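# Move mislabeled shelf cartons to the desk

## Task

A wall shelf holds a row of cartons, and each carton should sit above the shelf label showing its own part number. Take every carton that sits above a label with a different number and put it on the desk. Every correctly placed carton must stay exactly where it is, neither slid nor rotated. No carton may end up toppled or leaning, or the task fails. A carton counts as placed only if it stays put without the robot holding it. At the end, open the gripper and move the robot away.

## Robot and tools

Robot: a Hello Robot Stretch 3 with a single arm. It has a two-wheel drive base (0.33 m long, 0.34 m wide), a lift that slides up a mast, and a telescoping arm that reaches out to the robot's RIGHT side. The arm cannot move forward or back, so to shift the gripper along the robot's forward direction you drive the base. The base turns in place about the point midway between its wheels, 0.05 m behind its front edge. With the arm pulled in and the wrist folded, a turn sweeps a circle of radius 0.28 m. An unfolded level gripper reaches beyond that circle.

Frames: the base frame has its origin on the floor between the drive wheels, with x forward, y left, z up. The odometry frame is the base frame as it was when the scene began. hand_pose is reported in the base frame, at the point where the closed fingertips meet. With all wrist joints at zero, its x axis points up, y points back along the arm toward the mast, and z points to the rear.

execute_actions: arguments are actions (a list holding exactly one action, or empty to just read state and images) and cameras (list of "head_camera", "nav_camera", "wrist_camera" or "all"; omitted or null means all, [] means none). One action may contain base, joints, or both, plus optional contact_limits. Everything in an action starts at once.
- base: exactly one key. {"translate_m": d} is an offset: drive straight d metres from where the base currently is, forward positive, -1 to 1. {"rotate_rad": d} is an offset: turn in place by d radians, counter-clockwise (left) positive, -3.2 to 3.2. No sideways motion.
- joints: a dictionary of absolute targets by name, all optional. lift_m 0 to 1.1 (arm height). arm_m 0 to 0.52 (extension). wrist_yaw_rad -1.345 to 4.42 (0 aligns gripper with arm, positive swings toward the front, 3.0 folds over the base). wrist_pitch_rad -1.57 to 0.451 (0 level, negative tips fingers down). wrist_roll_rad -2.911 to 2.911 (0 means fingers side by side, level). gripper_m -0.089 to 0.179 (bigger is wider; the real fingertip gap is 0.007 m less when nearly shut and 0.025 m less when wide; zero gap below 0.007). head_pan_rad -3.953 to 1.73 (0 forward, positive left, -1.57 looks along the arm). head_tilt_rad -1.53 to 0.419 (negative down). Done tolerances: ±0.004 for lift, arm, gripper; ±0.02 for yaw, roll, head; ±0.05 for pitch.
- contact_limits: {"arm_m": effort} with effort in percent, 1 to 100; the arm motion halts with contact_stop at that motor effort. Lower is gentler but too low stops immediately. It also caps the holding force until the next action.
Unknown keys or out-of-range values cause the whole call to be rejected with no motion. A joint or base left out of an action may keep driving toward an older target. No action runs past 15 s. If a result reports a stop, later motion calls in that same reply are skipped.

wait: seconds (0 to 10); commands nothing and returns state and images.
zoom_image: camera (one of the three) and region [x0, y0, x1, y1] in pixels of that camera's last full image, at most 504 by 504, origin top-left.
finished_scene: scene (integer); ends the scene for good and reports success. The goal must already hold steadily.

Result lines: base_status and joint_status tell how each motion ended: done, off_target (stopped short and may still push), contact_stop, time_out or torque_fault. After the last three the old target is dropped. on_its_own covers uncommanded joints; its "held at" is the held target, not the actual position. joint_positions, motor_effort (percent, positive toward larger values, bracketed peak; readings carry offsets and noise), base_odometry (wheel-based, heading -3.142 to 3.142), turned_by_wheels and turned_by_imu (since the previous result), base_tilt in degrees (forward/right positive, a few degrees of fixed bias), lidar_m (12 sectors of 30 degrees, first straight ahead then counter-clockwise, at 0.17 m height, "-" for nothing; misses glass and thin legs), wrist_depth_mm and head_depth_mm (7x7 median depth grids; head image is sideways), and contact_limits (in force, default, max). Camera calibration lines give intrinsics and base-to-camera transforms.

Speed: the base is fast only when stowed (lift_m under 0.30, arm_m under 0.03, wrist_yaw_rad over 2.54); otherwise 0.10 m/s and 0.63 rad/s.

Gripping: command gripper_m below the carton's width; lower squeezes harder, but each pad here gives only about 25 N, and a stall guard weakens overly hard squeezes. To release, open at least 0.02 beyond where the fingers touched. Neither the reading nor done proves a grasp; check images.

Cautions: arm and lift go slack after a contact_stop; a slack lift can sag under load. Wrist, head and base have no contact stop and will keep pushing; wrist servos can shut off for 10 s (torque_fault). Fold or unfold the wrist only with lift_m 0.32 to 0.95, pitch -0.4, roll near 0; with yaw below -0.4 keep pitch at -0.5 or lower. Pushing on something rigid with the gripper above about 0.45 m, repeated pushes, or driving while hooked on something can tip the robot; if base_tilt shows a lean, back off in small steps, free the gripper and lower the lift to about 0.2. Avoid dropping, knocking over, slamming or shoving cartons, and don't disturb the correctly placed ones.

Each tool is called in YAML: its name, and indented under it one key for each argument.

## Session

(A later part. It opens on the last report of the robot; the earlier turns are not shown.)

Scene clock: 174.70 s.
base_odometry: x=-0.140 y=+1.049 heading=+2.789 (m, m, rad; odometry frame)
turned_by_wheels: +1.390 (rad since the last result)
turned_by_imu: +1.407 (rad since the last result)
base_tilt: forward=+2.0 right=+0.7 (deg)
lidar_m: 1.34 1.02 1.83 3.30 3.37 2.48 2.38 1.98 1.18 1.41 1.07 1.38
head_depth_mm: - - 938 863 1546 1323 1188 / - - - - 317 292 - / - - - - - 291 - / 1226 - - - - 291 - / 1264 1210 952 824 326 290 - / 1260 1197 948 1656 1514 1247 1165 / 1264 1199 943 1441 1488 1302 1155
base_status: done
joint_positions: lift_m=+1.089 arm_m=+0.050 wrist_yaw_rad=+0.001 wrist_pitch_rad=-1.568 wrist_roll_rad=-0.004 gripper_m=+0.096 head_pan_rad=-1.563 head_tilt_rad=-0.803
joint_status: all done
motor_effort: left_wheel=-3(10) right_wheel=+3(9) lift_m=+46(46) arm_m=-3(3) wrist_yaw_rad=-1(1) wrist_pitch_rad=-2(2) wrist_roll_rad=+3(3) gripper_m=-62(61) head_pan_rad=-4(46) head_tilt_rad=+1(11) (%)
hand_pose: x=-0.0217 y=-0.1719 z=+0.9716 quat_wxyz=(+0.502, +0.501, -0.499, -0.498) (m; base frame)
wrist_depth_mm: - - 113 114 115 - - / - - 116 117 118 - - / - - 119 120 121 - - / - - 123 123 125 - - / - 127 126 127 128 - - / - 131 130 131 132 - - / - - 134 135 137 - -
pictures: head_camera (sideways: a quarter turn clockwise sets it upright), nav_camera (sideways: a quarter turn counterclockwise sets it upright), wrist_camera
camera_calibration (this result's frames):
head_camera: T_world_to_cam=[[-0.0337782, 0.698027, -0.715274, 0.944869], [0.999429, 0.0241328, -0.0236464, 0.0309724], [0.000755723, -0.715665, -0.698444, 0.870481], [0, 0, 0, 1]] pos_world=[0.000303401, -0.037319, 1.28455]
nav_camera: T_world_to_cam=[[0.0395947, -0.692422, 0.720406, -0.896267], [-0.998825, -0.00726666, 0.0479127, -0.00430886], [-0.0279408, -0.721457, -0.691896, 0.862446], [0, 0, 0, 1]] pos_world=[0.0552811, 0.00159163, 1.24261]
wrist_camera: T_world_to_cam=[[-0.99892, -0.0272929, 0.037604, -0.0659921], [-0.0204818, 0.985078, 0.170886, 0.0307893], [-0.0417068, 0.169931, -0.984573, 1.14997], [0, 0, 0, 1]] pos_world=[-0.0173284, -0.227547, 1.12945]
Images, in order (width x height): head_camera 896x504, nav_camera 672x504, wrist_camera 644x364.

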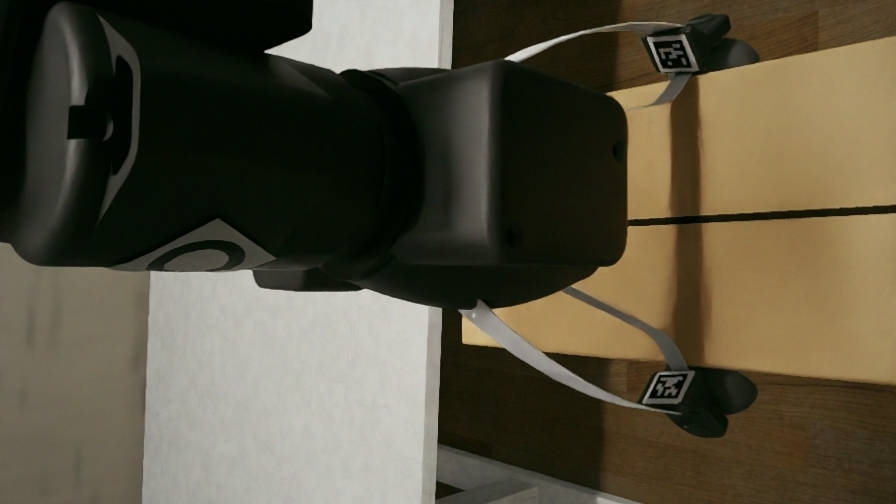

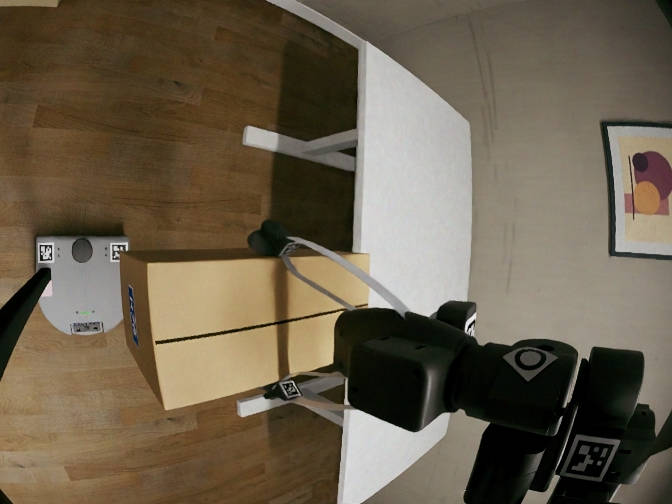

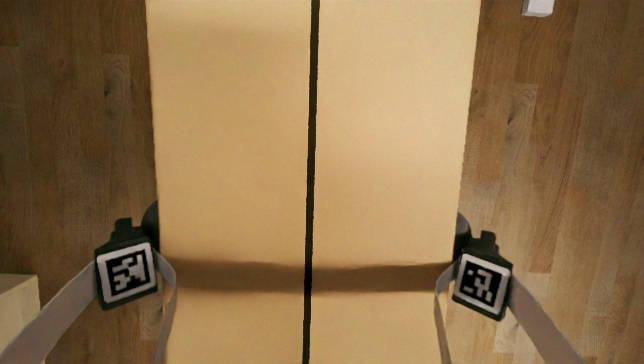

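execute_actions:
  actions:
    - {"base":{"rotate_rad":-0.6}}
  cameras: []

execute_actions:
  actions:
    - {"base":{"translate_m":0.5}}
  cameras: ["nav_camera"]

execute_actions:
  actions:
    - {"base":{"rotate_rad":0.6}}
  cameras: []

execute_actions:
  actions:
    - {"joints":{"arm_m":0.48,"lift_m":1.0}}

Scene clock: 181.10 s.
base_odometry: x=-0.140 y=+1.049 heading=+2.189 (m, m, rad; odometry frame)
turned_by_wheels: -0.600 (rad since the last result)
turned_by_imu: -0.609 (rad since the last result)
base_tilt: forward=+2.0 right=+0.9 (deg)
lidar_m: 1.41 1.34 1.03 1.36 3.32 3.38 2.55 2.38 2.13 1.19 1.41 1.07
head_depth_mm: - - 2106 1814 1536 1319 1182 / - - - - 317 292 - / - - - - - 291 - / 1454 - - - - 291 - / 1429 1212 948 1782 326 290 - / 1355 1205 947 1706 1504 1255 1162 / 1284 1198 943 839 1505 1310 1153
base_status: done
joint_positions: lift_m=+1.089 arm_m=+0.050 wrist_yaw_rad=+0.001 wrist_pitch_rad=-1.568 wrist_roll_rad=-0.004 gripper_m=+0.096 head_pan_rad=-1.563 head_tilt_rad=-0.803
joint_status: not commanded
motor_effort: left_wheel=+4(10) right_wheel=-3(7) lift_m=+45(46) arm_m=-4(3) wrist_yaw_rad=-1(1) wrist_pitch_rad=-2(2) wrist_roll_rad=+3(3) gripper_m=-61(62) head_pan_rad=-4(5) head_tilt_rad=+1(2) (%)
hand_pose: x=-0.0217 y=-0.1719 z=+0.9716 quat_wxyz=(+0.502, +0.501, -0.499, -0.498) (m; base frame)
wrist_depth_mm: - - 113 114 115 - - / - - 116 117 118 - - / - - 119 120 121 - - / - - 122 124 125 - - / - 127 126 128 128 - - / - 130 130 131 132 - - / - - 134 135 137 - -
pictures: none
No camera images: the call's "cameras" was empty. Leave "cameras" out to get every camera's image.

Scene clock: 187.33 s.
base_odometry: x=-0.430 y=+1.456 heading=+2.189 (m, m, rad; odometry frame)
turned_by_wheels: +0.000 (rad since the last result)
turned_by_imu: +0.001 (rad since the last result)
base_tilt: forward=+2.0 right=+0.9 (deg)
lidar_m: 0.98 0.93 0.95 0.84 1.91 3.71 2.97 2.80 1.32 1.19 0.69 1.16
head_depth_mm: - - 939 842 1542 1324 1185 / - - - - 317 292 - / - - - - - 291 - / 1168 - - - - 290 - / 1144 1214 951 801 326 290 - / 1082 1162 943 777 662 1242 1160 / 1027 1114 939 775 660 1236 1141
base_status: done
joint_positions: lift_m=+1.089 arm_m=+0.050 wrist_yaw_rad=+0.001 wrist_pitch_rad=-1.568 wrist_roll_rad=-0.004 gripper_m=+0.096 head_pan_rad=-1.563 head_tilt_rad=-0.803
joint_status: not commanded
motor_effort: left_wheel=+3(10) right_wheel=-3(4) lift_m=+46(46) arm_m=-4(3) wrist_yaw_rad=-1(1) wrist_pitch_rad=-2(2) wrist_roll_rad=+3(3) gripper_m=-62(62) head_pan_rad=-5(4) head_tilt_rad=+1(2) (%)
hand_pose: x=-0.0217 y=-0.1719 z=+0.9716 quat_wxyz=(+0.502, +0.501, -0.499, -0.498) (m; base frame)
wrist_depth_mm: 375 369 113 114 115 - - / 383 381 116 117 118 - - / 404 - 119 120 121 - - / - - 123 124 125 - - / - 127 126 127 128 - - / - 131 130 131 132 - - / - - 134 136 136 - -
pictures: nav_camera (sideways: a quarter turn counterclockwise sets it upright)
camera_calibration (this result's frames):
nav_camera: T_world_to_cam=[[0.0395638, -0.692319, 0.720506, -0.896397], [-0.998825, -0.00721639, 0.0479126, -0.00430877], [-0.0279714, -0.721555, -0.691791, 0.862311], [0, 0, 0, 1]] pos_world=[0.0552812, 0.00158093, 1.24261]
Images, in order (width x height): nav_camera 672x504.

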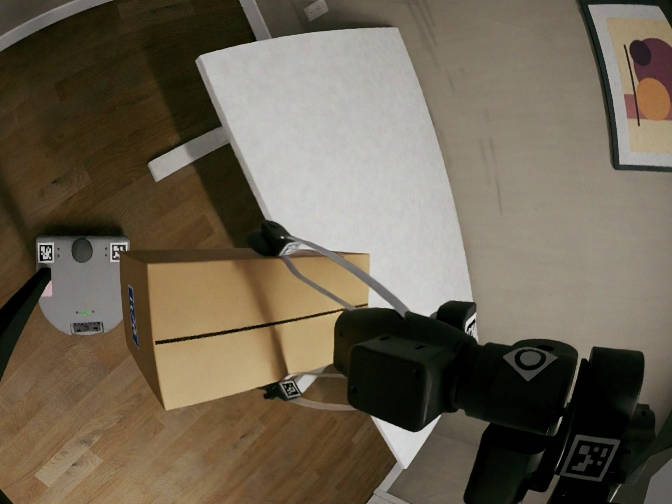

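Scene clock: 189.23 s.
base_odometry: x=-0.430 y=+1.456 heading=+2.789 (m, m, rad; odometry frame)
turned_by_wheels: +0.600 (rad since the last result)
turned_by_imu: +0.607 (rad since the last result)
base_tilt: forward=+2.0 right=+0.7 (deg)
lidar_m: 0.93 0.90 0.84 3.59 3.75 2.92 2.80 1.31 1.16 0.69 1.18 0.96
head_depth_mm: - - 943 798 676 1270 1182 / - - - - 317 293 - / - - - - - 291 - / 982 - - - - 291 - / 1005 1125 952 801 326 290 - / 1007 1122 946 781 662 1243 1157 / 1005 1142 1328 842 660 1285 1156
base_status: done
joint_positions: lift_m=+1.089 arm_m=+0.050 wrist_yaw_rad=+0.001 wrist_pitch_rad=-1.568 wrist_roll_rad=-0.004 gripper_m=+0.096 head_pan_rad=-1.563 head_tilt_rad=-0.803
joint_status: not commanded
motor_effort: left_wheel=-3(8) right_wheel=+3(9) lift_m=+46(46) arm_m=-3(4) wrist_yaw_rad=-1(1) wrist_pitch_rad=-2(2) wrist_roll_rad=+3(3) gripper_m=-61(61) head_pan_rad=-5(5) head_tilt_rad=+1(1) (%)
hand_pose: x=-0.0217 y=-0.1719 z=+0.9716 quat_wxyz=(+0.502, +0.501, -0.499, -0.498) (m; base frame)
wrist_depth_mm: - 372 113 114 115 385 390 / - - 116 117 118 - - / - - 119 120 121 - - / - - 122 124 125 - - / - 127 126 127 128 - - / - 131 130 131 132 - - / - - 134 135 136 - -
pictures: none
No camera images: the call's "cameras" was empty. Leave "cameras" out to get every camera's image.

Scene clock: 193.60 s.
base_odometry: x=-0.430 y=+1.456 heading=+2.789 (m, m, rad; odometry frame)
turned_by_wheels: +0.000 (rad since the last result)
turned_by_imu: -0.001 (rad since the last result)
base_tilt: forward=+2.0 right=+0.9 (deg)
lidar_m: 0.93 0.90 0.84 3.58 3.75 2.92 2.80 1.32 1.17 0.69 1.18 0.96
head_depth_mm: - 1115 975 802 676 1281 1173 / 1019 1112 968 794 673 1306 1178 / 1036 1112 643 683 671 1307 1170 / 997 734 620 627 668 1299 1165 / 1006 1120 896 763 667 1257 1147 / 1006 1117 946 780 662 1287 1164 / 1006 1151 1330 845 661 1284 1161
base_status: not commanded
joint_positions: lift_m=+1.001 arm_m=+0.480 wrist_yaw_rad=+0.001 wrist_pitch_rad=-1.568 wrist_roll_rad=-0.004 gripper_m=+0.096 head_pan_rad=-1.563 head_tilt_rad=-0.803
joint_status: all done
motor_effort: left_wheel=-3(3) right_wheel=+4(4) lift_m=+13(41) arm_m=+3(4) wrist_yaw_rad=-1(1) wrist_pitch_rad=-1(1) wrist_roll_rad=+3(3) gripper_m=-61(62) head_pan_rad=-4(4) head_tilt_rad=+1(1) (%)
hand_pose: x=-0.0217 y=-0.6013 z=+0.8831 quat_wxyz=(+0.502, +0.501, -0.499, -0.498) (m; base frame)
wrist_depth_mm: 942 289 113 114 115 303 302 / 982 296 116 117 118 314 316 / - 310 120 121 121 318 322 / - 317 123 124 125 327 335 / - 127 126 127 128 342 344 / - 131 130 131 132 348 353 / - 345 134 135 137 361 365
pictures: head_camera (sideways: a quarter turn clockwise sets it upright), nav_camera (sideways: a quarter turn counterclockwise sets it upright), wrist_camera
camera_calibration (this result's frames):
head_camera: T_world_to_cam=[[-0.0336596, 0.697891, -0.715413, 0.945048], [0.999433, 0.0239597, -0.0236496, 0.0309767], [0.000636227, -0.715803, -0.698302, 0.870297], [0, 0, 0, 1]] pos_world=[0.000297141, -0.0373215, 1.28456]
nav_camera: T_world_to_cam=[[0.039477, -0.692285, 0.720543, -0.896445], [-0.998826, -0.00708892, 0.0479126, -0.00430873], [-0.0280613, -0.721589, -0.691753, 0.862261], [0, 0, 0, 1]] pos_world=[0.0552814, 0.0015716, 1.24261]
wrist_camera: T_world_to_cam=[[-0.998921, -0.0272292, 0.0376101, -0.074349], [-0.0204277, 0.985119, 0.170654, 0.469131], [-0.0416972, 0.169701, -0.984613, 1.1357], [0, 0, 0, 1]] pos_world=[-0.0173301, -0.656904, 1.04096]
Images, in order (width x height): head_camera 896x504, nav_camera 672x504, wrist_camera 644x364.

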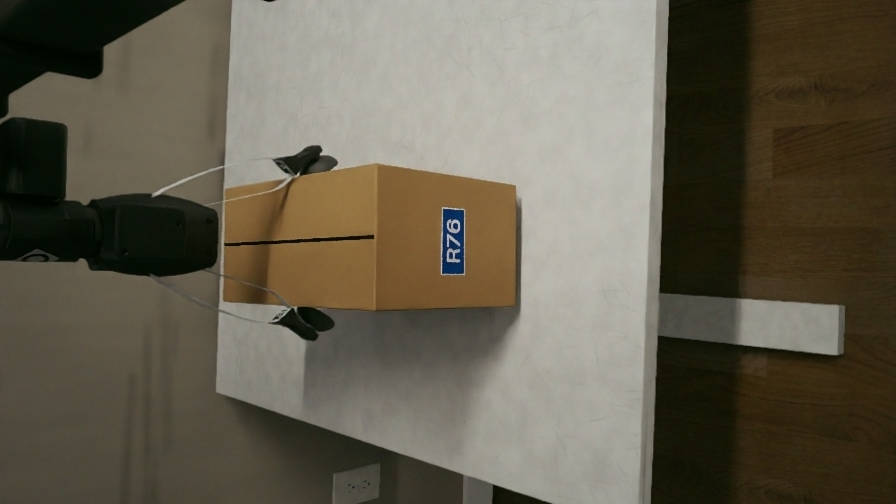

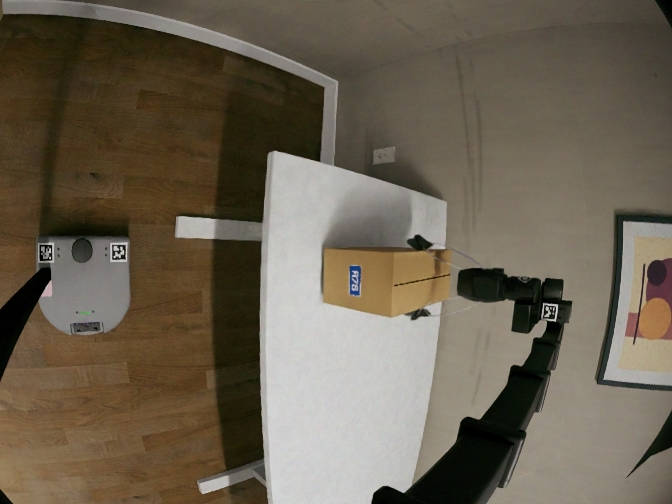

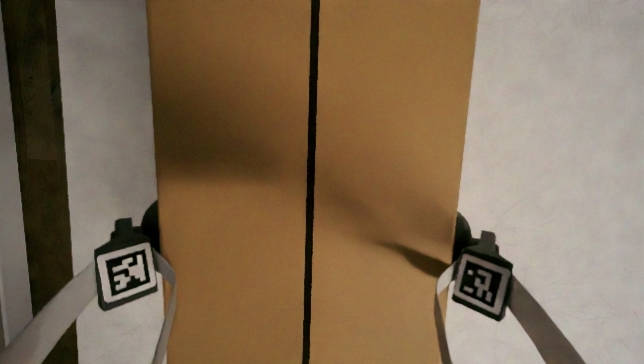

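execute_actions:
  actions:
    - {"joints":{"arm_m":0.42,"lift_m":0.975}}
  cameras: ["head_camera"]

Scene clock: 198.77 s.
base_odometry: x=-0.430 y=+1.456 heading=+2.789 (m, m, rad; odometry frame)
turned_by_wheels: +0.000 (rad since the last result)
turned_by_imu: -0.001 (rad since the last result)
base_tilt: forward=+2.0 right=+0.9 (deg)
lidar_m: 0.93 0.90 0.84 3.59 3.75 2.92 2.80 1.31 1.17 0.69 1.18 0.96
head_depth_mm: - 1149 971 798 676 1286 1171 / 1024 1118 967 796 677 1297 1171 / - 1117 701 586 656 1298 1167 / 1002 - 641 579 655 1302 1164 / 1005 1128 947 747 653 1282 1145 / 1001 1122 946 779 662 1287 1161 / 1009 1139 1324 844 661 1275 1156
base_status: not commanded
joint_positions: lift_m=+0.980 arm_m=+0.421 wrist_yaw_rad=+0.001 wrist_pitch_rad=-1.504 wrist_roll_rad=-0.004 gripper_m=+0.096 head_pan_rad=-1.563 head_tilt_rad=-0.803
joint_status: lift_m contact_stop (moved -0.021 of -0.026); the others done
on_its_own: lift_m is slack since a contact_stop, until your next command for it (your +0.975 is given up); wrist_pitch_rad is at rest, and its effort (-37) is outside its rest range (-20 to +32)
motor_effort: left_wheel=-2(3) right_wheel=+3(4) lift_m=+29(29) arm_m=-8(9) wrist_yaw_rad=-1(1) wrist_pitch_rad=-37(45) wrist_roll_rad=+3(3) gripper_m=-62(63) head_pan_rad=-4(5) head_tilt_rad=+2(2) (%)
hand_pose: x=-0.0216 y=-0.5587 z=+0.8614 quat_wxyz=(+0.518, +0.484, -0.515, -0.482) (m; base frame)
wrist_depth_mm: 937 283 118 119 119 293 296 / 935 287 119 120 122 301 303 / 955 296 122 122 124 307 309 / 979 295 124 124 126 311 311 / 964 126 126 127 128 317 316 / - 128 128 129 130 323 323 / 316 318 130 132 133 329 328
pictures: head_camera (sideways: a quarter turn clockwise sets it upright)
camera_calibration (this result's frames):
head_camera: T_world_to_cam=[[-0.0336591, 0.697812, -0.71549, 0.94515], [0.999433, 0.0239572, -0.0236514, 0.030979], [0.000636902, -0.715881, -0.698222, 0.870194], [0, 0, 0, 1]] pos_world=[0.00029716, -0.0373234, 1.28457]
Images, in order (width x height): head_camera 896x504.

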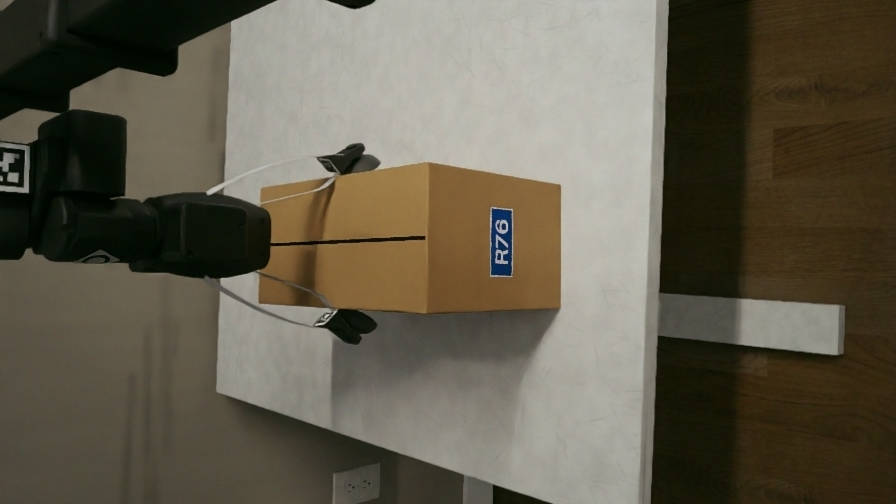

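Touched down early. Release and rise.

execute_actions:
  actions:
    - {"joints":{"gripper_m":0.17,"lift_m":0.985}}
  cameras: []

execute_actions:
  actions:
    - {"joints":{"lift_m":1.09}}
  cameras: []

execute_actions:
  actions:
    - {"joints":{"arm_m":0.0},"base":{"translate_m":-0.3}}
  cameras: ["head_camera","nav_camera"]

Scene clock: 203.07 s.
base_odometry: x=-0.430 y=+1.456 heading=+2.789 (m, m, rad; odometry frame)
turned_by_wheels: +0.000 (rad since the last result)
turned_by_imu: -0.001 (rad since the last result)
base_tilt: forward=+1.9 right=+0.9 (deg)
lidar_m: 0.93 0.90 0.84 3.59 3.75 2.91 2.80 1.32 1.17 0.69 1.18 0.96
head_depth_mm: - 1138 974 797 677 1287 1175 / 1014 1114 966 794 671 1311 1174 / - 1100 684 574 648 1303 1170 / 1006 - 649 565 644 1299 1169 / 1008 1123 950 743 651 1270 1150 / 1009 1119 946 778 664 1290 1158 / 1007 1147 1321 839 662 1288 1158
base_status: not commanded
joint_positions: lift_m=+0.984 arm_m=+0.420 wrist_yaw_rad=+0.001 wrist_pitch_rad=-1.564 wrist_roll_rad=-0.004 gripper_m=+0.150 head_pan_rad=-1.563 head_tilt_rad=-0.803
joint_status: gripper_m off_target (ended at +0.150, target +0.170); the others done
motor_effort: left_wheel=-1(2) right_wheel=+2(3) lift_m=+46(47) arm_m=-4(8) wrist_yaw_rad=-1(1) wrist_pitch_rad=-4(38) wrist_roll_rad=+3(3) gripper_m=+100(100) head_pan_rad=-5(4) head_tilt_rad=+1(1) (%)
hand_pose: x=-0.0217 y=-0.5428 z=+0.8665 quat_wxyz=(+0.503, +0.500, -0.500, -0.497) (m; base frame)
wrist_depth_mm: 279 277 115 115 117 290 290 / 289 285 117 119 119 295 298 / 952 290 120 122 123 304 304 / 981 300 124 126 127 313 318 / 966 128 128 129 129 325 328 / - 319 131 133 134 - 335 / 333 329 136 137 138 344 345
pictures: none
No camera images: the call's "cameras" was empty. Leave "cameras" out to get every camera's image.

Scene clock: 204.87 s.
base_odometry: x=-0.430 y=+1.456 heading=+2.789 (m, m, rad; odometry frame)
turned_by_wheels: +0.000 (rad since the last result)
turned_by_imu: +0.000 (rad since the last result)
base_tilt: forward=+1.9 right=+0.8 (deg)
lidar_m: 0.92 0.90 0.84 3.58 3.77 2.92 2.80 1.32 1.17 0.69 1.17 0.96
head_depth_mm: 998 1116 974 798 675 1292 1175 / 1001 1120 964 795 673 1302 1170 / 1008 1117 882 575 647 1294 1170 / - 1119 651 565 640 1287 1163 / 1002 1124 921 745 650 1270 1144 / 1007 1122 945 778 662 1294 1166 / 1008 1140 1323 840 660 1289 1157
base_status: not commanded
joint_positions: lift_m=+1.089 arm_m=+0.420 wrist_yaw_rad=+0.001 wrist_pitch_rad=-1.565 wrist_roll_rad=-0.004 gripper_m=+0.170 head_pan_rad=-1.563 head_tilt_rad=-0.803
joint_status: all done
on_its_own: gripper_m moved +0.020 to your old target +0.170
motor_effort: left_wheel=-1(2) right_wheel=+3(3) lift_m=+45(47) arm_m=-3(4) wrist_yaw_rad=-1(1) wrist_pitch_rad=-3(4) wrist_roll_rad=+3(3) gripper_m=+1(100) head_pan_rad=-3(4) head_tilt_rad=+2(2) (%)
hand_pose: x=-0.0217 y=-0.5426 z=+0.9716 quat_wxyz=(+0.503, +0.500, -0.500, -0.498) (m; base frame)
wrist_depth_mm: - 378 379 378 386 386 391 / - 387 219 219 394 398 403 / - 396 225 226 406 412 408 / - 405 232 231 417 415 424 / - 417 238 239 427 436 435 / - 428 426 245 440 - 447 / - - - 254 - - -
pictures: none
No camera images: the call's "cameras" was empty. Leave "cameras" out to get every camera's image.

Scene clock: 209.13 s.
base_odometry: x=-0.149 y=+1.352 heading=+2.789 (m, m, rad; odometry frame)
turned_by_wheels: +0.000 (rad since the last result)
turned_by_imu: -0.002 (rad since the last result)
base_tilt: forward=+2.0 right=+0.9 (deg)
lidar_m: 1.22 1.06 1.50 3.59 3.52 2.62 2.50 1.06 1.16 1.13 0.77 1.26
head_depth_mm: - - - - 676 - 1143 / - - - - - - 1127 / - - - - - - 1121 / 1000 - - - - - 1134 / 1005 1116 954 784 680 1292 1166 / 1004 1111 947 781 665 1268 1139 / 1001 1109 861 739 662 1268 1116
base_status: done
joint_positions: lift_m=+1.089 arm_m=+0.000 wrist_yaw_rad=+0.001 wrist_pitch_rad=-1.566 wrist_roll_rad=-0.004 gripper_m=+0.170 head_pan_rad=-1.563 head_tilt_rad=-0.803
joint_status: all done
motor_effort: left_wheel=-1(8) right_wheel=+3(4) lift_m=+45(45) arm_m=-3(4) wrist_yaw_rad=-1(1) wrist_pitch_rad=-2(3) wrist_roll_rad=+3(3) gripper_m=+2(0) head_pan_rad=-3(5) head_tilt_rad=+1(2) (%)
hand_pose: x=-0.0217 y=-0.1224 z=+0.9716 quat_wxyz=(+0.503, +0.500, -0.499, -0.498) (m; base frame)
wrist_depth_mm: - - - - - - 414 / - - - - - - - / - - - - - - - / - - - - - - - / - - - - - - - / - - - - - - - / - - - - - - -
pictures: head_camera (sideways: a quarter turn clockwise sets it upright), nav_camera (sideways: a quarter turn counterclockwise sets it upright)
camera_calibration (this result's frames):
head_camera: T_world_to_cam=[[-0.0336586, 0.697758, -0.715542, 0.945218], [0.999433, 0.0239553, -0.0236527, 0.0309806], [0.000637214, -0.715933, -0.698169, 0.870124], [0, 0, 0, 1]] pos_world=[0.000297166, -0.0373247, 1.28457]
nav_camera: T_world_to_cam=[[0.039476, -0.692151, 0.720672, -0.896613], [-0.998826, -0.00708001, 0.0479125, -0.00430862], [-0.0280603, -0.721718, -0.691619, 0.862086], [0, 0, 0, 1]] pos_world=[0.0552815, 0.00156057, 1.24261]
Images, in order (width x height): head_camera 896x504, nav_camera 672x504.

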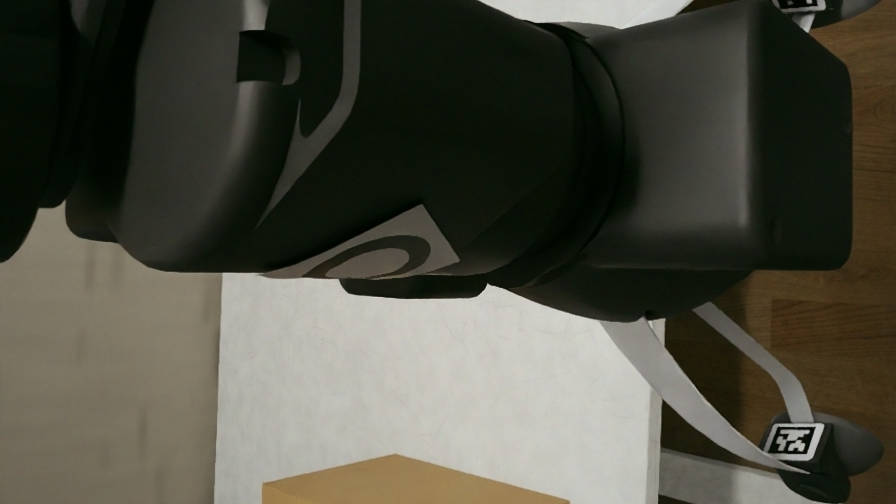

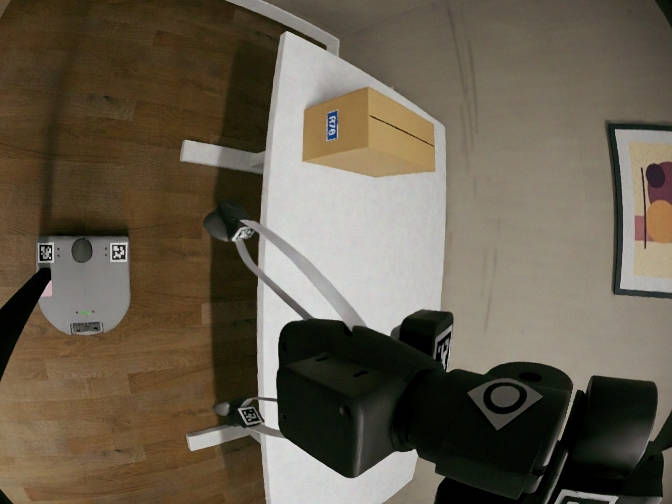

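execute_actions:
  actions:
    - {"base":{"rotate_rad":1.6},"joints":{"head_pan_rad":0,"head_tilt_rad":-0.5}}
  cameras: []

execute_actions:
  actions:
    - {"base":{"translate_m":1.0}}
  cameras: []

execute_actions:
  actions:
    - {"base":{"translate_m":1.0}}
  cameras: ["head_camera"]

Scene clock: 218.60 s.
base_odometry: x=-0.149 y=+1.352 heading=-1.894 (m, m, rad; odometry frame)
turned_by_wheels: +1.600 (rad since the last result)
turned_by_imu: +1.619 (rad since the last result)
base_tilt: forward=+1.9 right=+0.8 (deg)
lidar_m: 3.59 3.42 2.59 2.51 1.07 1.16 1.13 0.77 1.26 1.22 1.06 1.50
head_depth_mm: 3124 3363 3571 2753 2067 1637 1362 / 3174 3405 3545 2766 2050 1626 1359 / 3143 3343 3560 2697 2025 1626 1359 / 3139 3285 3610 2652 2018 1617 1348 / 3093 3247 3545 2677 1993 1619 1343 / 3162 3386 3638 2671 2012 1600 1339 / 3144 3380 3686 2636 1971 1588 1333
base_status: done
joint_positions: lift_m=+1.089 arm_m=+0.000 wrist_yaw_rad=+0.001 wrist_pitch_rad=-1.566 wrist_roll_rad=-0.004 gripper_m=+0.170 head_pan_rad=-0.007 head_tilt_rad=-0.507
joint_status: all done
motor_effort: left_wheel=-3(9) right_wheel=+4(8) lift_m=+45(45) arm_m=-4(3) wrist_yaw_rad=-1(1) wrist_pitch_rad=-3(3) wrist_roll_rad=+3(3) gripper_m=+0(2) head_pan_rad=+3(48) head_tilt_rad=+3(24) (%)
hand_pose: x=-0.0217 y=-0.1224 z=+0.9716 quat_wxyz=(+0.503, +0.500, -0.499, -0.498) (m; base frame)
wrist_depth_mm: - - - - - - 399 / - - - - - - 405 / - - - - - - 415 / - - - - - - 421 / - - - - - - 439 / - - - - - - 451 / - - - - - - 462
pictures: none
No camera images: the call's "cameras" was empty. Leave "cameras" out to get every camera's image.

Scene clock: 229.83 s.
base_odometry: x=-0.467 y=+0.404 heading=-1.894 (m, m, rad; odometry frame)
turned_by_wheels: +0.000 (rad since the last result)
turned_by_imu: +0.002 (rad since the last result)
base_tilt: forward=+2.0 right=+0.8 (deg)
lidar_m: 2.63 2.77 2.54 2.48 2.58 1.84 1.72 1.72 0.95 0.92 1.23 1.90
head_depth_mm: 2260 2437 2676 2758 2056 1646 1357 / 2246 2439 2646 2716 2043 1642 1356 / 2256 2434 2654 2752 2037 1625 1355 / 2249 2430 2667 2692 2021 1634 1349 / 2262 2400 2680 2686 2016 1619 1341 / 2276 2427 2725 2655 1993 1595 1336 / 2285 2398 2677 2599 1980 1596 1336
base_status: done
joint_positions: lift_m=+1.089 arm_m=+0.000 wrist_yaw_rad=+0.001 wrist_pitch_rad=-1.566 wrist_roll_rad=-0.004 gripper_m=+0.170 head_pan_rad=-0.007 head_tilt_rad=-0.507
joint_status: not commanded
motor_effort: left_wheel=-3(5) right_wheel=+3(9) lift_m=+45(46) arm_m=-3(3) wrist_yaw_rad=-1(1) wrist_pitch_rad=-3(3) wrist_roll_rad=+3(3) gripper_m=+1(0) head_pan_rad=+3(4) head_tilt_rad=+3(3) (%)
hand_pose: x=-0.0217 y=-0.1224 z=+0.9716 quat_wxyz=(+0.503, +0.500, -0.499, -0.498) (m; base frame)
wrist_depth_mm: - - - - - - - / - - - - - - - / - - - - - - - / - - - - - - - / - - - - - - - / - - - - - - - / - - - - - - -
pictures: none
No camera images: the call's "cameras" was empty. Leave "cameras" out to get every camera's image.

Scene clock: 241.07 s.
base_odometry: x=-0.784 y=-0.544 heading=-1.894 (m, m, rad; odometry frame)
turned_by_wheels: +0.000 (rad since the last result)
turned_by_imu: +0.002 (rad since the last result)
base_tilt: forward=+1.9 right=+0.9 (deg)
lidar_m: 1.63 1.72 2.46 2.43 2.56 2.76 2.71 1.62 1.19 0.95 1.39 1.67
head_depth_mm: 1381 1489 1625 1799 1916 1638 1363 / 1381 1505 1641 1792 1902 1638 1362 / 1394 1509 1635 1792 1939 1630 1352 / 1400 1510 1578 1811 1941 1614 1347 / 1399 1518 1463 1814 1920 1611 1347 / 1398 1517 1541 1820 1939 1606 1332 / 1403 1517 1632 1799 1941 1606 1338
base_status: done
joint_positions: lift_m=+1.089 arm_m=+0.000 wrist_yaw_rad=+0.001 wrist_pitch_rad=-1.566 wrist_roll_rad=-0.004 gripper_m=+0.170 head_pan_rad=-0.007 head_tilt_rad=-0.507
joint_status: not commanded
motor_effort: left_wheel=-4(5) right_wheel=+4(7) lift_m=+45(45) arm_m=-3(3) wrist_yaw_rad=-1(1) wrist_pitch_rad=-3(3) wrist_roll_rad=+3(3) gripper_m=+1(2) head_pan_rad=+4(3) head_tilt_rad=+3(4) (%)
hand_pose: x=-0.0217 y=-0.1224 z=+0.9716 quat_wxyz=(+0.503, +0.500, -0.499, -0.498) (m; base frame)
wrist_depth_mm: - - - - - - - / - - - - - - - / - - - - - - - / - - - - - - - / - - - - - - - / - - - - - - - / - - - - - - -
pictures: head_camera (sideways: a quarter turn clockwise sets it upright)
camera_calibration (this result's frames):
head_camera: T_world_to_cam=[[-0.459047, -0.0251015, -0.888057, 1.17272], [-0.0016622, 0.999623, -0.0273958, 0.0419703], [0.88841, -0.0110998, -0.458916, 0.553453], [0, 0, 0, 1]] pos_world=[0.04671, -0.0063743, 1.29658]
Images, in order (width x height): head_camera 896x504.

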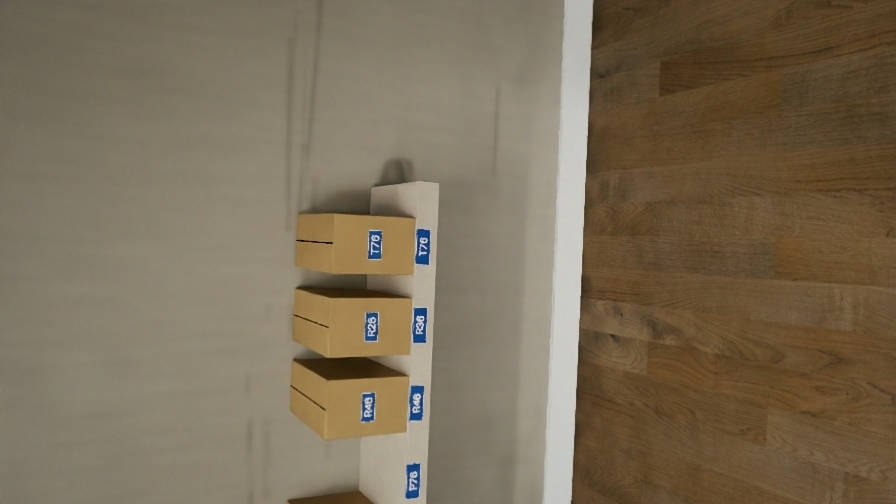

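execute_actions:
  actions:
    - {"base":{"translate_m":0.93}}
  cameras: []

execute_actions:
  actions:
    - {"base":{"rotate_rad":1.45},"joints":{"head_pan_rad":-1.57,"head_tilt_rad":-0.8}}
  cameras: []

execute_actions:
  actions:
    - {"base":{"translate_m":0.2},"joints":{"arm_m":0.42}}

Scene clock: 259.53 s.
base_odometry: x=-1.080 y=-1.426 heading=-1.894 (m, m, rad; odometry frame)
turned_by_wheels: +0.000 (rad since the last result)
turned_by_imu: +0.001 (rad since the last result)
base_tilt: forward=+1.9 right=+0.9 (deg)
lidar_m: 0.71 0.75 1.07 2.38 2.51 3.54 3.59 1.44 1.40 1.37 0.96 0.73
head_depth_mm: 578 625 683 751 831 931 1058 / 581 628 685 752 831 842 700 / 582 627 685 755 741 609 664 / 583 632 688 756 792 615 666 / 586 636 692 758 756 639 677 / 586 637 692 759 730 611 673 / 587 635 693 766 775 655 683
base_status: done
joint_positions: lift_m=+1.089 arm_m=+0.000 wrist_yaw_rad=+0.001 wrist_pitch_rad=-1.566 wrist_roll_rad=-0.004 gripper_m=+0.170 head_pan_rad=-0.007 head_tilt_rad=-0.507
joint_status: not commanded
motor_effort: left_wheel=-3(6) right_wheel=+3(8) lift_m=+45(45) arm_m=-4(4) wrist_yaw_rad=-1(1) wrist_pitch_rad=-3(3) wrist_roll_rad=+3(3) gripper_m=+1(0) head_pan_rad=+5(3) head_tilt_rad=+3(3) (%)
hand_pose: x=-0.0217 y=-0.1224 z=+0.9716 quat_wxyz=(+0.503, +0.500, -0.499, -0.498) (m; base frame)
wrist_depth_mm: 833 - - - - - - / 858 - - - - - - / 878 - - - - - - / 900 - - - - - - / 922 - - - - - - / - - - - - - - / - - - - - - -
pictures: none
No camera images: the call's "cameras" was empty. Leave "cameras" out to get every camera's image.

Scene clock: 262.80 s.
base_odometry: x=-1.080 y=-1.426 heading=-0.445 (m, m, rad; odometry frame)
turned_by_wheels: +1.450 (rad since the last result)
turned_by_imu: +1.468 (rad since the last result)
base_tilt: forward=+2.1 right=+0.9 (deg)
lidar_m: 2.22 2.43 3.18 3.60 1.97 1.45 1.36 1.08 0.75 0.71 0.73 0.95
head_depth_mm: - - - - 1244 - 1140 / - - - - - - 1135 / - - - - - - 1124 / 619 681 - - - - 1136 / 615 697 786 815 762 1304 1169 / 611 691 758 642 713 1294 1147 / 606 687 760 639 726 1295 -
base_status: done
joint_positions: lift_m=+1.089 arm_m=+0.000 wrist_yaw_rad=+0.001 wrist_pitch_rad=-1.566 wrist_roll_rad=-0.004 gripper_m=+0.170 head_pan_rad=-1.563 head_tilt_rad=-0.790
joint_status: all done
motor_effort: left_wheel=-3(9) right_wheel=+4(8) lift_m=+45(46) arm_m=-3(3) wrist_yaw_rad=+0(1) wrist_pitch_rad=-2(3) wrist_roll_rad=+3(3) gripper_m=+1(2) head_pan_rad=-5(49) head_tilt_rad=-5(26) (%)
hand_pose: x=-0.0217 y=-0.1224 z=+0.9716 quat_wxyz=(+0.503, +0.500, -0.499, -0.498) (m; base frame)
wrist_depth_mm: - - - - - - - / - - - - - - - / - - - - - - - / - - - - - - - / - - - - - - - / - - - - - - - / - - - - - - -
pictures: none
No camera images: the call's "cameras" was empty. Leave "cameras" out to get every camera's image.

Scene clock: 267.10 s.
base_odometry: x=-0.900 y=-1.512 heading=-0.445 (m, m, rad; odometry frame)
turned_by_wheels: +0.000 (rad since the last result)
turned_by_imu: +0.000 (rad since the last result)
base_tilt: forward=+1.9 right=+0.8 (deg)
lidar_m: 2.18 2.23 2.92 3.62 2.04 1.60 1.57 1.06 0.74 0.70 0.72 0.93
head_depth_mm: 616 704 778 660 730 1336 1182 / 612 695 773 698 753 1327 1182 / 611 695 772 653 734 1320 1176 / - 690 758 666 725 1309 1172 / 604 680 769 706 734 1303 1173 / 599 678 749 644 689 1286 1165 / 594 673 772 847 741 1284 1160
base_status: done
joint_positions: lift_m=+1.089 arm_m=+0.420 wrist_yaw_rad=+0.001 wrist_pitch_rad=-1.566 wrist_roll_rad=-0.004 gripper_m=+0.170 head_pan_rad=-1.563 head_tilt_rad=-0.790
joint_status: all done
motor_effort: left_wheel=-3(4) right_wheel=+3(8) lift_m=+45(45) arm_m=+4(5) wrist_yaw_rad=-1(1) wrist_pitch_rad=-3(3) wrist_roll_rad=+3(3) gripper_m=+2(1) head_pan_rad=-5(4) head_tilt_rad=-4(5) (%)
hand_pose: x=-0.0217 y=-0.5417 z=+0.9716 quat_wxyz=(+0.503, +0.500, -0.499, -0.498) (m; base frame)
wrist_depth_mm: 312 279 289 284 295 287 293 / 451 287 307 289 298 297 603 / 460 293 305 300 327 302 - / 475 303 306 307 331 313 - / 489 311 316 317 328 322 - / - - - 322 - - - / - - - - - - -
pictures: head_camera (sideways: a quarter turn clockwise sets it upright), nav_camera (sideways: a quarter turn counterclockwise sets it upright), wrist_camera
camera_calibration (this result's frames):
head_camera: T_world_to_cam=[[-0.0335554, 0.688362, -0.724591, 0.95701], [0.999437, 0.0235991, -0.0238641, 0.0312563], [0.000672577, -0.724984, -0.688766, 0.857894], [0, 0, 0, 1]] pos_world=[0.000297127, -0.0375472, 1.28507]
nav_camera: T_world_to_cam=[[0.0393725, -0.682689, 0.729648, -0.90831], [-0.998831, -0.00640867, 0.0479017, -0.00429536], [-0.0280259, -0.730681, -0.682143, 0.849762], [0, 0, 0, 1]] pos_world=[0.0552874, 0.000784601, 1.24261]
wrist_camera: T_world_to_cam=[[-0.998922, -0.027139, 0.037657, -0.0760516], [-0.0204061, 0.985426, 0.168877, 0.397278], [-0.0416914, 0.167927, -0.984917, 1.21205], [0, 0, 0, 1]] pos_world=[-0.0173307, -0.597088, 1.12954]
Images, in order (width x height): head_camera 896x504, nav_camera 672x504, wrist_camera 644x364.

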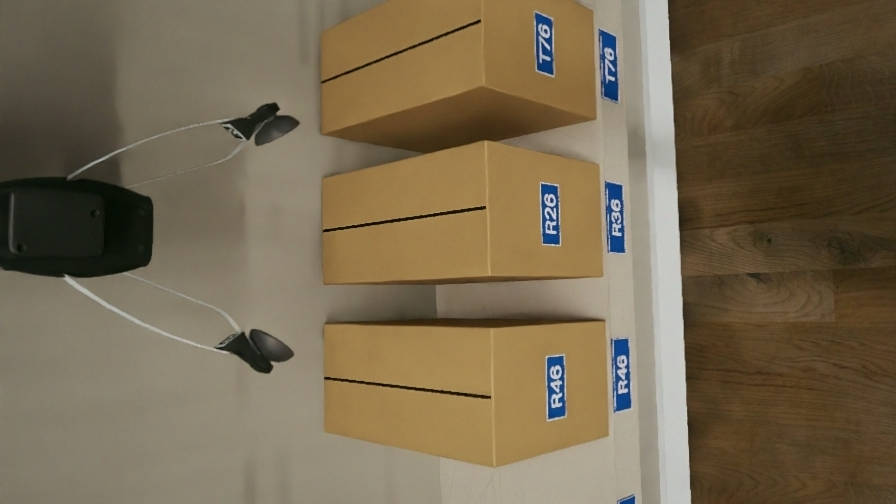

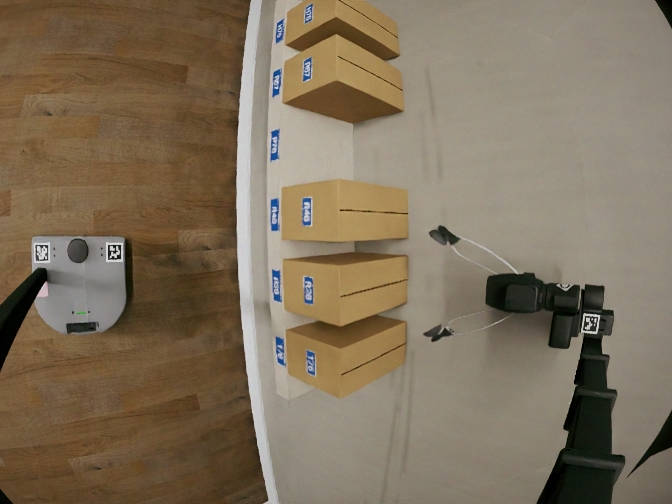

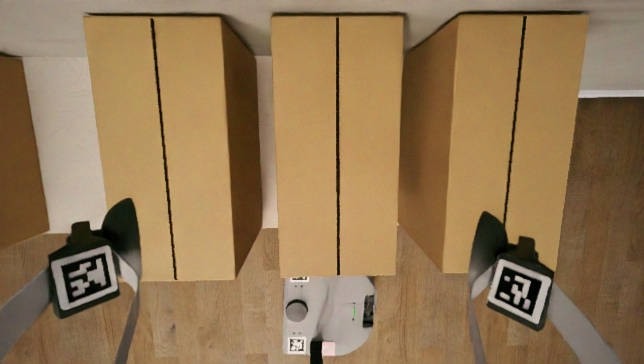

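execute_actions:
  actions:
    - {"base":{"rotate_rad":0.045}}
  cameras: []

execute_actions:
  actions:
    - {"base":{"translate_m":-0.05},"joints":{"arm_m":0.455,"lift_m":0.99,"gripper_m":0.152}}
  cameras: ["head_camera","wrist_camera"]

Scene clock: 273.93 s.
base_odometry: x=-0.900 y=-1.512 heading=-0.400 (m, m, rad; odometry frame)
turned_by_wheels: +0.045 (rad since the last result)
turned_by_imu: +0.045 (rad since the last result)
base_tilt: forward=+1.9 right=+0.8 (deg)
lidar_m: 2.18 2.25 3.04 3.59 2.05 1.60 1.56 1.01 0.73 0.70 0.72 0.97
head_depth_mm: 608 690 764 658 710 1320 1188 / 607 690 777 728 745 1308 1187 / 606 689 760 652 705 1311 1175 / - 688 769 685 740 1307 1172 / 604 684 763 662 722 1288 1164 / 603 683 757 645 697 1301 1171 / 599 680 785 866 756 1291 1164
base_status: done
joint_positions: lift_m=+1.089 arm_m=+0.420 wrist_yaw_rad=+0.001 wrist_pitch_rad=-1.566 wrist_roll_rad=-0.004 gripper_m=+0.170 head_pan_rad=-1.563 head_tilt_rad=-0.790
joint_status: not commanded
motor_effort: left_wheel=-2(11) right_wheel=+3(10) lift_m=+45(46) arm_m=+3(4) wrist_yaw_rad=-1(1) wrist_pitch_rad=-3(3) wrist_roll_rad=+3(3) gripper_m=+2(1) head_pan_rad=-4(4) head_tilt_rad=-5(4) (%)
hand_pose: x=-0.0217 y=-0.5417 z=+0.9716 quat_wxyz=(+0.503, +0.500, -0.499, -0.498) (m; base frame)
wrist_depth_mm: 348 280 282 283 284 286 292 / 445 288 289 291 294 295 296 / 451 297 294 302 301 304 310 / 464 304 306 311 310 314 - / - 313 315 315 323 321 - / - - - 322 - - - / - - - - - - -
pictures: none
No camera images: the call's "cameras" was empty. Leave "cameras" out to get every camera's image.

Scene clock: 276.40 s.
base_odometry: x=-0.946 y=-1.492 heading=-0.400 (m, m, rad; odometry frame)
turned_by_wheels: +0.000 (rad since the last result)
turned_by_imu: -0.001 (rad since the last result)
base_tilt: forward=+2.0 right=+0.9 (deg)
lidar_m: 2.23 2.30 3.09 3.61 2.05 1.55 1.51 1.01 0.73 0.70 0.72 0.98
head_depth_mm: - 706 778 659 734 1321 1180 / 625 691 762 673 710 1316 1172 / - 689 775 707 751 1311 1178 / 606 - 761 650 704 1305 1176 / 605 686 763 823 746 1305 1169 / 603 683 754 641 701 1290 1157 / 601 682 770 656 732 1291 1161
base_status: done
joint_positions: lift_m=+0.991 arm_m=+0.455 wrist_yaw_rad=+0.001 wrist_pitch_rad=-1.566 wrist_roll_rad=-0.004 gripper_m=+0.152 head_pan_rad=-1.563 head_tilt_rad=-0.790
joint_status: all done
motor_effort: left_wheel=-3(9) right_wheel=+3(6) lift_m=+12(43) arm_m=+3(4) wrist_yaw_rad=-1(1) wrist_pitch_rad=-3(3) wrist_roll_rad=+3(3) gripper_m=-1(100) head_pan_rad=-4(4) head_tilt_rad=-5(5) (%)
hand_pose: x=-0.0217 y=-0.5767 z=+0.8731 quat_wxyz=(+0.502, +0.500, -0.499, -0.498) (m; base frame)
wrist_depth_mm: 188 189 191 191 194 196 193 / 192 194 196 196 249 201 201 / 196 199 202 201 246 206 206 / 201 204 208 207 243 211 214 / 207 225 214 213 266 218 219 / 213 228 221 219 273 - 225 / 223 224 228 229 259 232 234
pictures: head_camera (sideways: a quarter turn clockwise sets it upright), wrist_camera
camera_calibration (this result's frames):
head_camera: T_world_to_cam=[[-0.0335553, 0.688363, -0.724589, 0.957008], [0.999437, 0.0235991, -0.0238641, 0.0312562], [0.000672478, -0.724982, -0.688767, 0.857896], [0, 0, 0, 1]] pos_world=[0.000297122, -0.0375471, 1.28507]
wrist_camera: T_world_to_cam=[[-0.998922, -0.0271461, 0.037652, -0.0732912], [-0.0204058, 0.985393, 0.169068, 0.448168], [-0.0416915, 0.168117, -0.984885, 1.121], [0, 0, 0, 1]] pos_world=[-0.0173307, -0.63207, 1.03105]
Images, in order (width x height): head_camera 896x504, wrist_camera 644x364.

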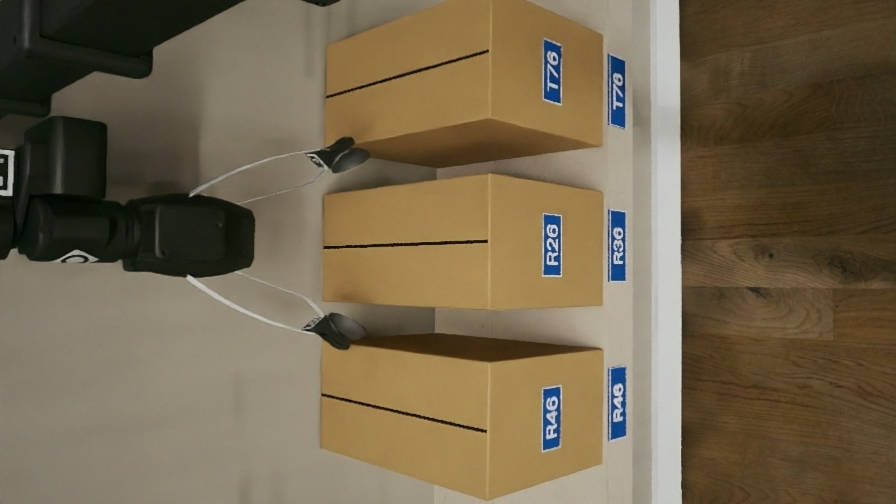

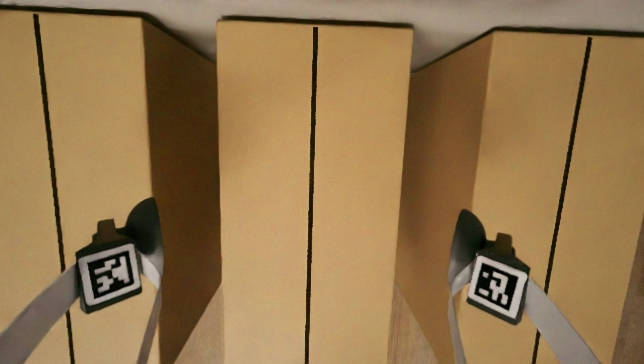

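Matches the earlier view. Repeat the sequence.

execute_actions:
  actions:
    - {"joints":{"lift_m":0.932,"arm_m":0.462}}
  cameras: ["wrist_camera"]

execute_actions:
  actions:
    - {"joints":{"gripper_m":0.14}}
  cameras: []

execute_actions:
  actions:
    - {"joints":{"lift_m":0.905}}
  cameras: ["head_camera","wrist_camera"]

Scene clock: 280.73 s.
base_odometry: x=-0.946 y=-1.492 heading=-0.400 (m, m, rad; odometry frame)
turned_by_wheels: +0.000 (rad since the last result)
turned_by_imu: -0.001 (rad since the last result)
base_tilt: forward=+1.9 right=+0.8 (deg)
lidar_m: 2.23 2.30 3.10 3.61 2.04 1.55 1.52 1.01 0.73 0.70 0.72 0.98
head_depth_mm: 599 - - 641 736 1322 1178 / - 705 762 673 706 1315 1175 / - 702 777 708 751 1316 1177 / 590 672 758 650 704 1299 1167 / 602 684 764 818 749 1309 1171 / 602 685 759 642 698 1297 1163 / 603 679 769 656 733 1296 1165
base_status: not commanded
joint_positions: lift_m=+0.933 arm_m=+0.462 wrist_yaw_rad=+0.001 wrist_pitch_rad=-1.566 wrist_roll_rad=-0.004 gripper_m=+0.152 head_pan_rad=-1.563 head_tilt_rad=-0.790
joint_status: all done
motor_effort: left_wheel=-3(2) right_wheel=+3(3) lift_m=+13(13) arm_m=+4(3) wrist_yaw_rad=-1(1) wrist_pitch_rad=-3(3) wrist_roll_rad=+4(3) gripper_m=+0(0) head_pan_rad=-5(5) head_tilt_rad=-4(4) (%)
hand_pose: x=-0.0217 y=-0.5837 z=+0.8151 quat_wxyz=(+0.502, +0.500, -0.499, -0.498) (m; base frame)
wrist_depth_mm: 135 164 136 136 138 161 142 / 138 186 139 140 142 182 144 / 141 188 143 145 145 179 148 / 146 188 147 148 150 177 152 / 149 226 151 153 155 164 158 / - 230 155 158 159 - 162 / 159 195 160 162 165 184 167
pictures: wrist_camera
camera_calibration (this result's frames):
wrist_camera: T_world_to_cam=[[-0.998922, -0.0271477, 0.0376509, -0.0712973], [-0.0204059, 0.985386, 0.169109, 0.464816], [-0.0416916, 0.168158, -0.984878, 1.06508], [0, 0, 0, 1]] pos_world=[-0.0173307, -0.639061, 0.973052]
Images, in order (width x height): wrist_camera 644x364.

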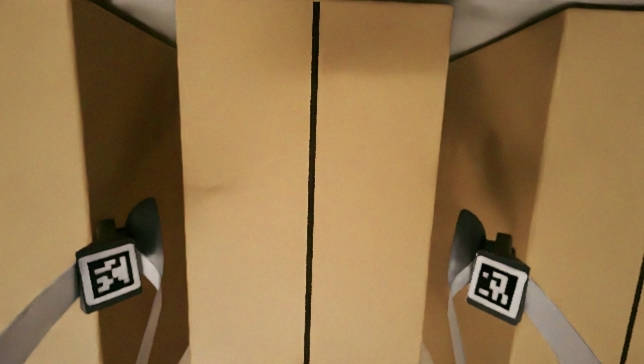

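Scene clock: 281.33 s.
base_odometry: x=-0.946 y=-1.492 heading=-0.400 (m, m, rad; odometry frame)
turned_by_wheels: +0.000 (rad since the last result)
turned_by_imu: +0.000 (rad since the last result)
base_tilt: forward=+2.0 right=+0.8 (deg)
lidar_m: 2.23 2.30 3.09 3.60 2.04 1.56 1.51 1.01 0.73 0.70 0.72 0.98
head_depth_mm: 597 - - 639 733 1322 1180 / - 704 765 672 714 1314 1171 / - 701 777 706 752 1309 1175 / 590 672 756 648 702 1305 1178 / 602 684 770 764 746 1298 1170 / 602 684 754 643 698 1302 1164 / 600 682 769 656 732 1287 1152
base_status: not commanded
joint_positions: lift_m=+0.933 arm_m=+0.462 wrist_yaw_rad=+0.001 wrist_pitch_rad=-1.566 wrist_roll_rad=-0.004 gripper_m=+0.140 head_pan_rad=-1.563 head_tilt_rad=-0.790
joint_status: all done
motor_effort: left_wheel=-3(3) right_wheel=+3(3) lift_m=+12(12) arm_m=+4(3) wrist_yaw_rad=-1(1) wrist_pitch_rad=-3(3) wrist_roll_rad=+3(3) gripper_m=+0(100) head_pan_rad=-5(4) head_tilt_rad=-5(4) (%)
hand_pose: x=-0.0217 y=-0.5837 z=+0.8151 quat_wxyz=(+0.502, +0.500, -0.499, -0.498) (m; base frame)
wrist_depth_mm: 135 163 135 137 138 161 141 / 137 186 139 140 142 181 144 / 142 187 143 145 146 178 148 / 145 189 147 148 150 177 152 / 149 184 152 153 154 165 156 / 153 228 156 158 159 161 163 / 159 195 161 162 165 187 166
pictures: none
No camera images: the call's "cameras" was empty. Leave "cameras" out to get every camera's image.

Scene clock: 282.37 s.
base_odometry: x=-0.946 y=-1.492 heading=-0.400 (m, m, rad; odometry frame)
turned_by_wheels: +0.000 (rad since the last result)
turned_by_imu: +0.000 (rad since the last result)
base_tilt: forward=+1.9 right=+0.9 (deg)
lidar_m: 2.23 2.30 3.11 3.61 2.04 1.56 1.51 1.01 0.73 0.70 0.72 0.97
head_depth_mm: 609 666 - - 737 1318 1181 / 592 717 758 674 708 1317 1186 / 586 714 778 688 750 1307 1177 / 595 682 746 650 706 1304 1172 / 603 685 776 700 745 1300 1170 / 602 684 754 641 698 1294 1166 / 600 682 768 657 732 1290 1161
base_status: not commanded
joint_positions: lift_m=+0.906 arm_m=+0.462 wrist_yaw_rad=+0.001 wrist_pitch_rad=-1.567 wrist_roll_rad=-0.004 gripper_m=+0.140 head_pan_rad=-1.563 head_tilt_rad=-0.790
joint_status: all done
motor_effort: left_wheel=-3(2) right_wheel=+4(3) lift_m=+9(13) arm_m=+3(4) wrist_yaw_rad=-1(1) wrist_pitch_rad=-2(3) wrist_roll_rad=+3(3) gripper_m=-6(6) head_pan_rad=-4(4) head_tilt_rad=-4(5) (%)
hand_pose: x=-0.0217 y=-0.5835 z=+0.7883 quat_wxyz=(+0.502, +0.500, -0.499, -0.498) (m; base frame)
wrist_depth_mm: 135 152 111 112 113 159 124 / 135 152 114 115 116 169 123 / 136 162 117 119 119 168 123 / 137 165 120 122 123 177 127 / 135 124 124 125 126 166 130 / - 128 127 129 130 - 133 / 141 169 131 133 134 184 137
pictures: head_camera (sideways: a quarter turn clockwise sets it upright), wrist_camera
camera_calibration (this result's frames):
head_camera: T_world_to_cam=[[-0.0335554, 0.688363, -0.72459, 0.957008], [0.999437, 0.0235992, -0.0238641, 0.0312563], [0.000672565, -0.724982, -0.688767, 0.857896], [0, 0, 0, 1]] pos_world=[0.000297127, -0.0375471, 1.28507]
wrist_camera: T_world_to_cam=[[-0.998922, -0.027169, 0.0376368, -0.070284], [-0.0204066, 0.985294, 0.169643, 0.468747], [-0.0416924, 0.168692, -0.984787, 1.03885], [0, 0, 0, 1]] pos_world=[-0.0173307, -0.639009, 0.946168]
Images, in order (width x height): head_camera 896x504, wrist_camera 644x364.

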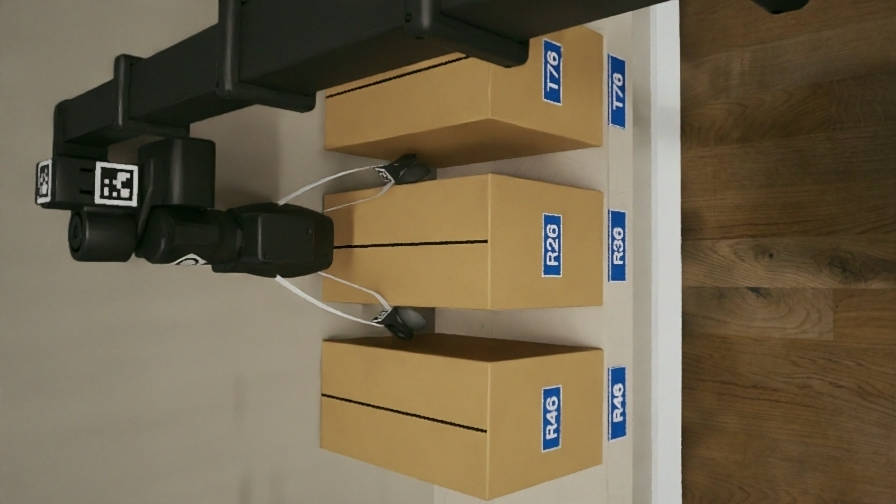

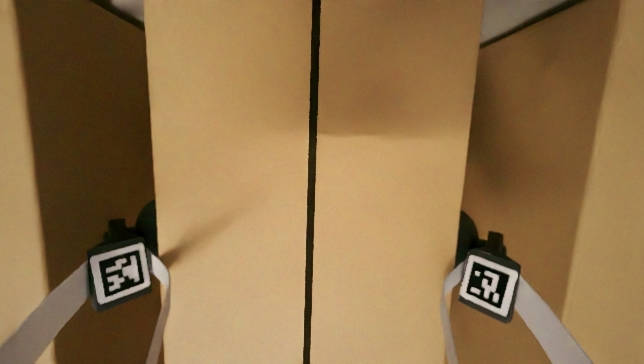

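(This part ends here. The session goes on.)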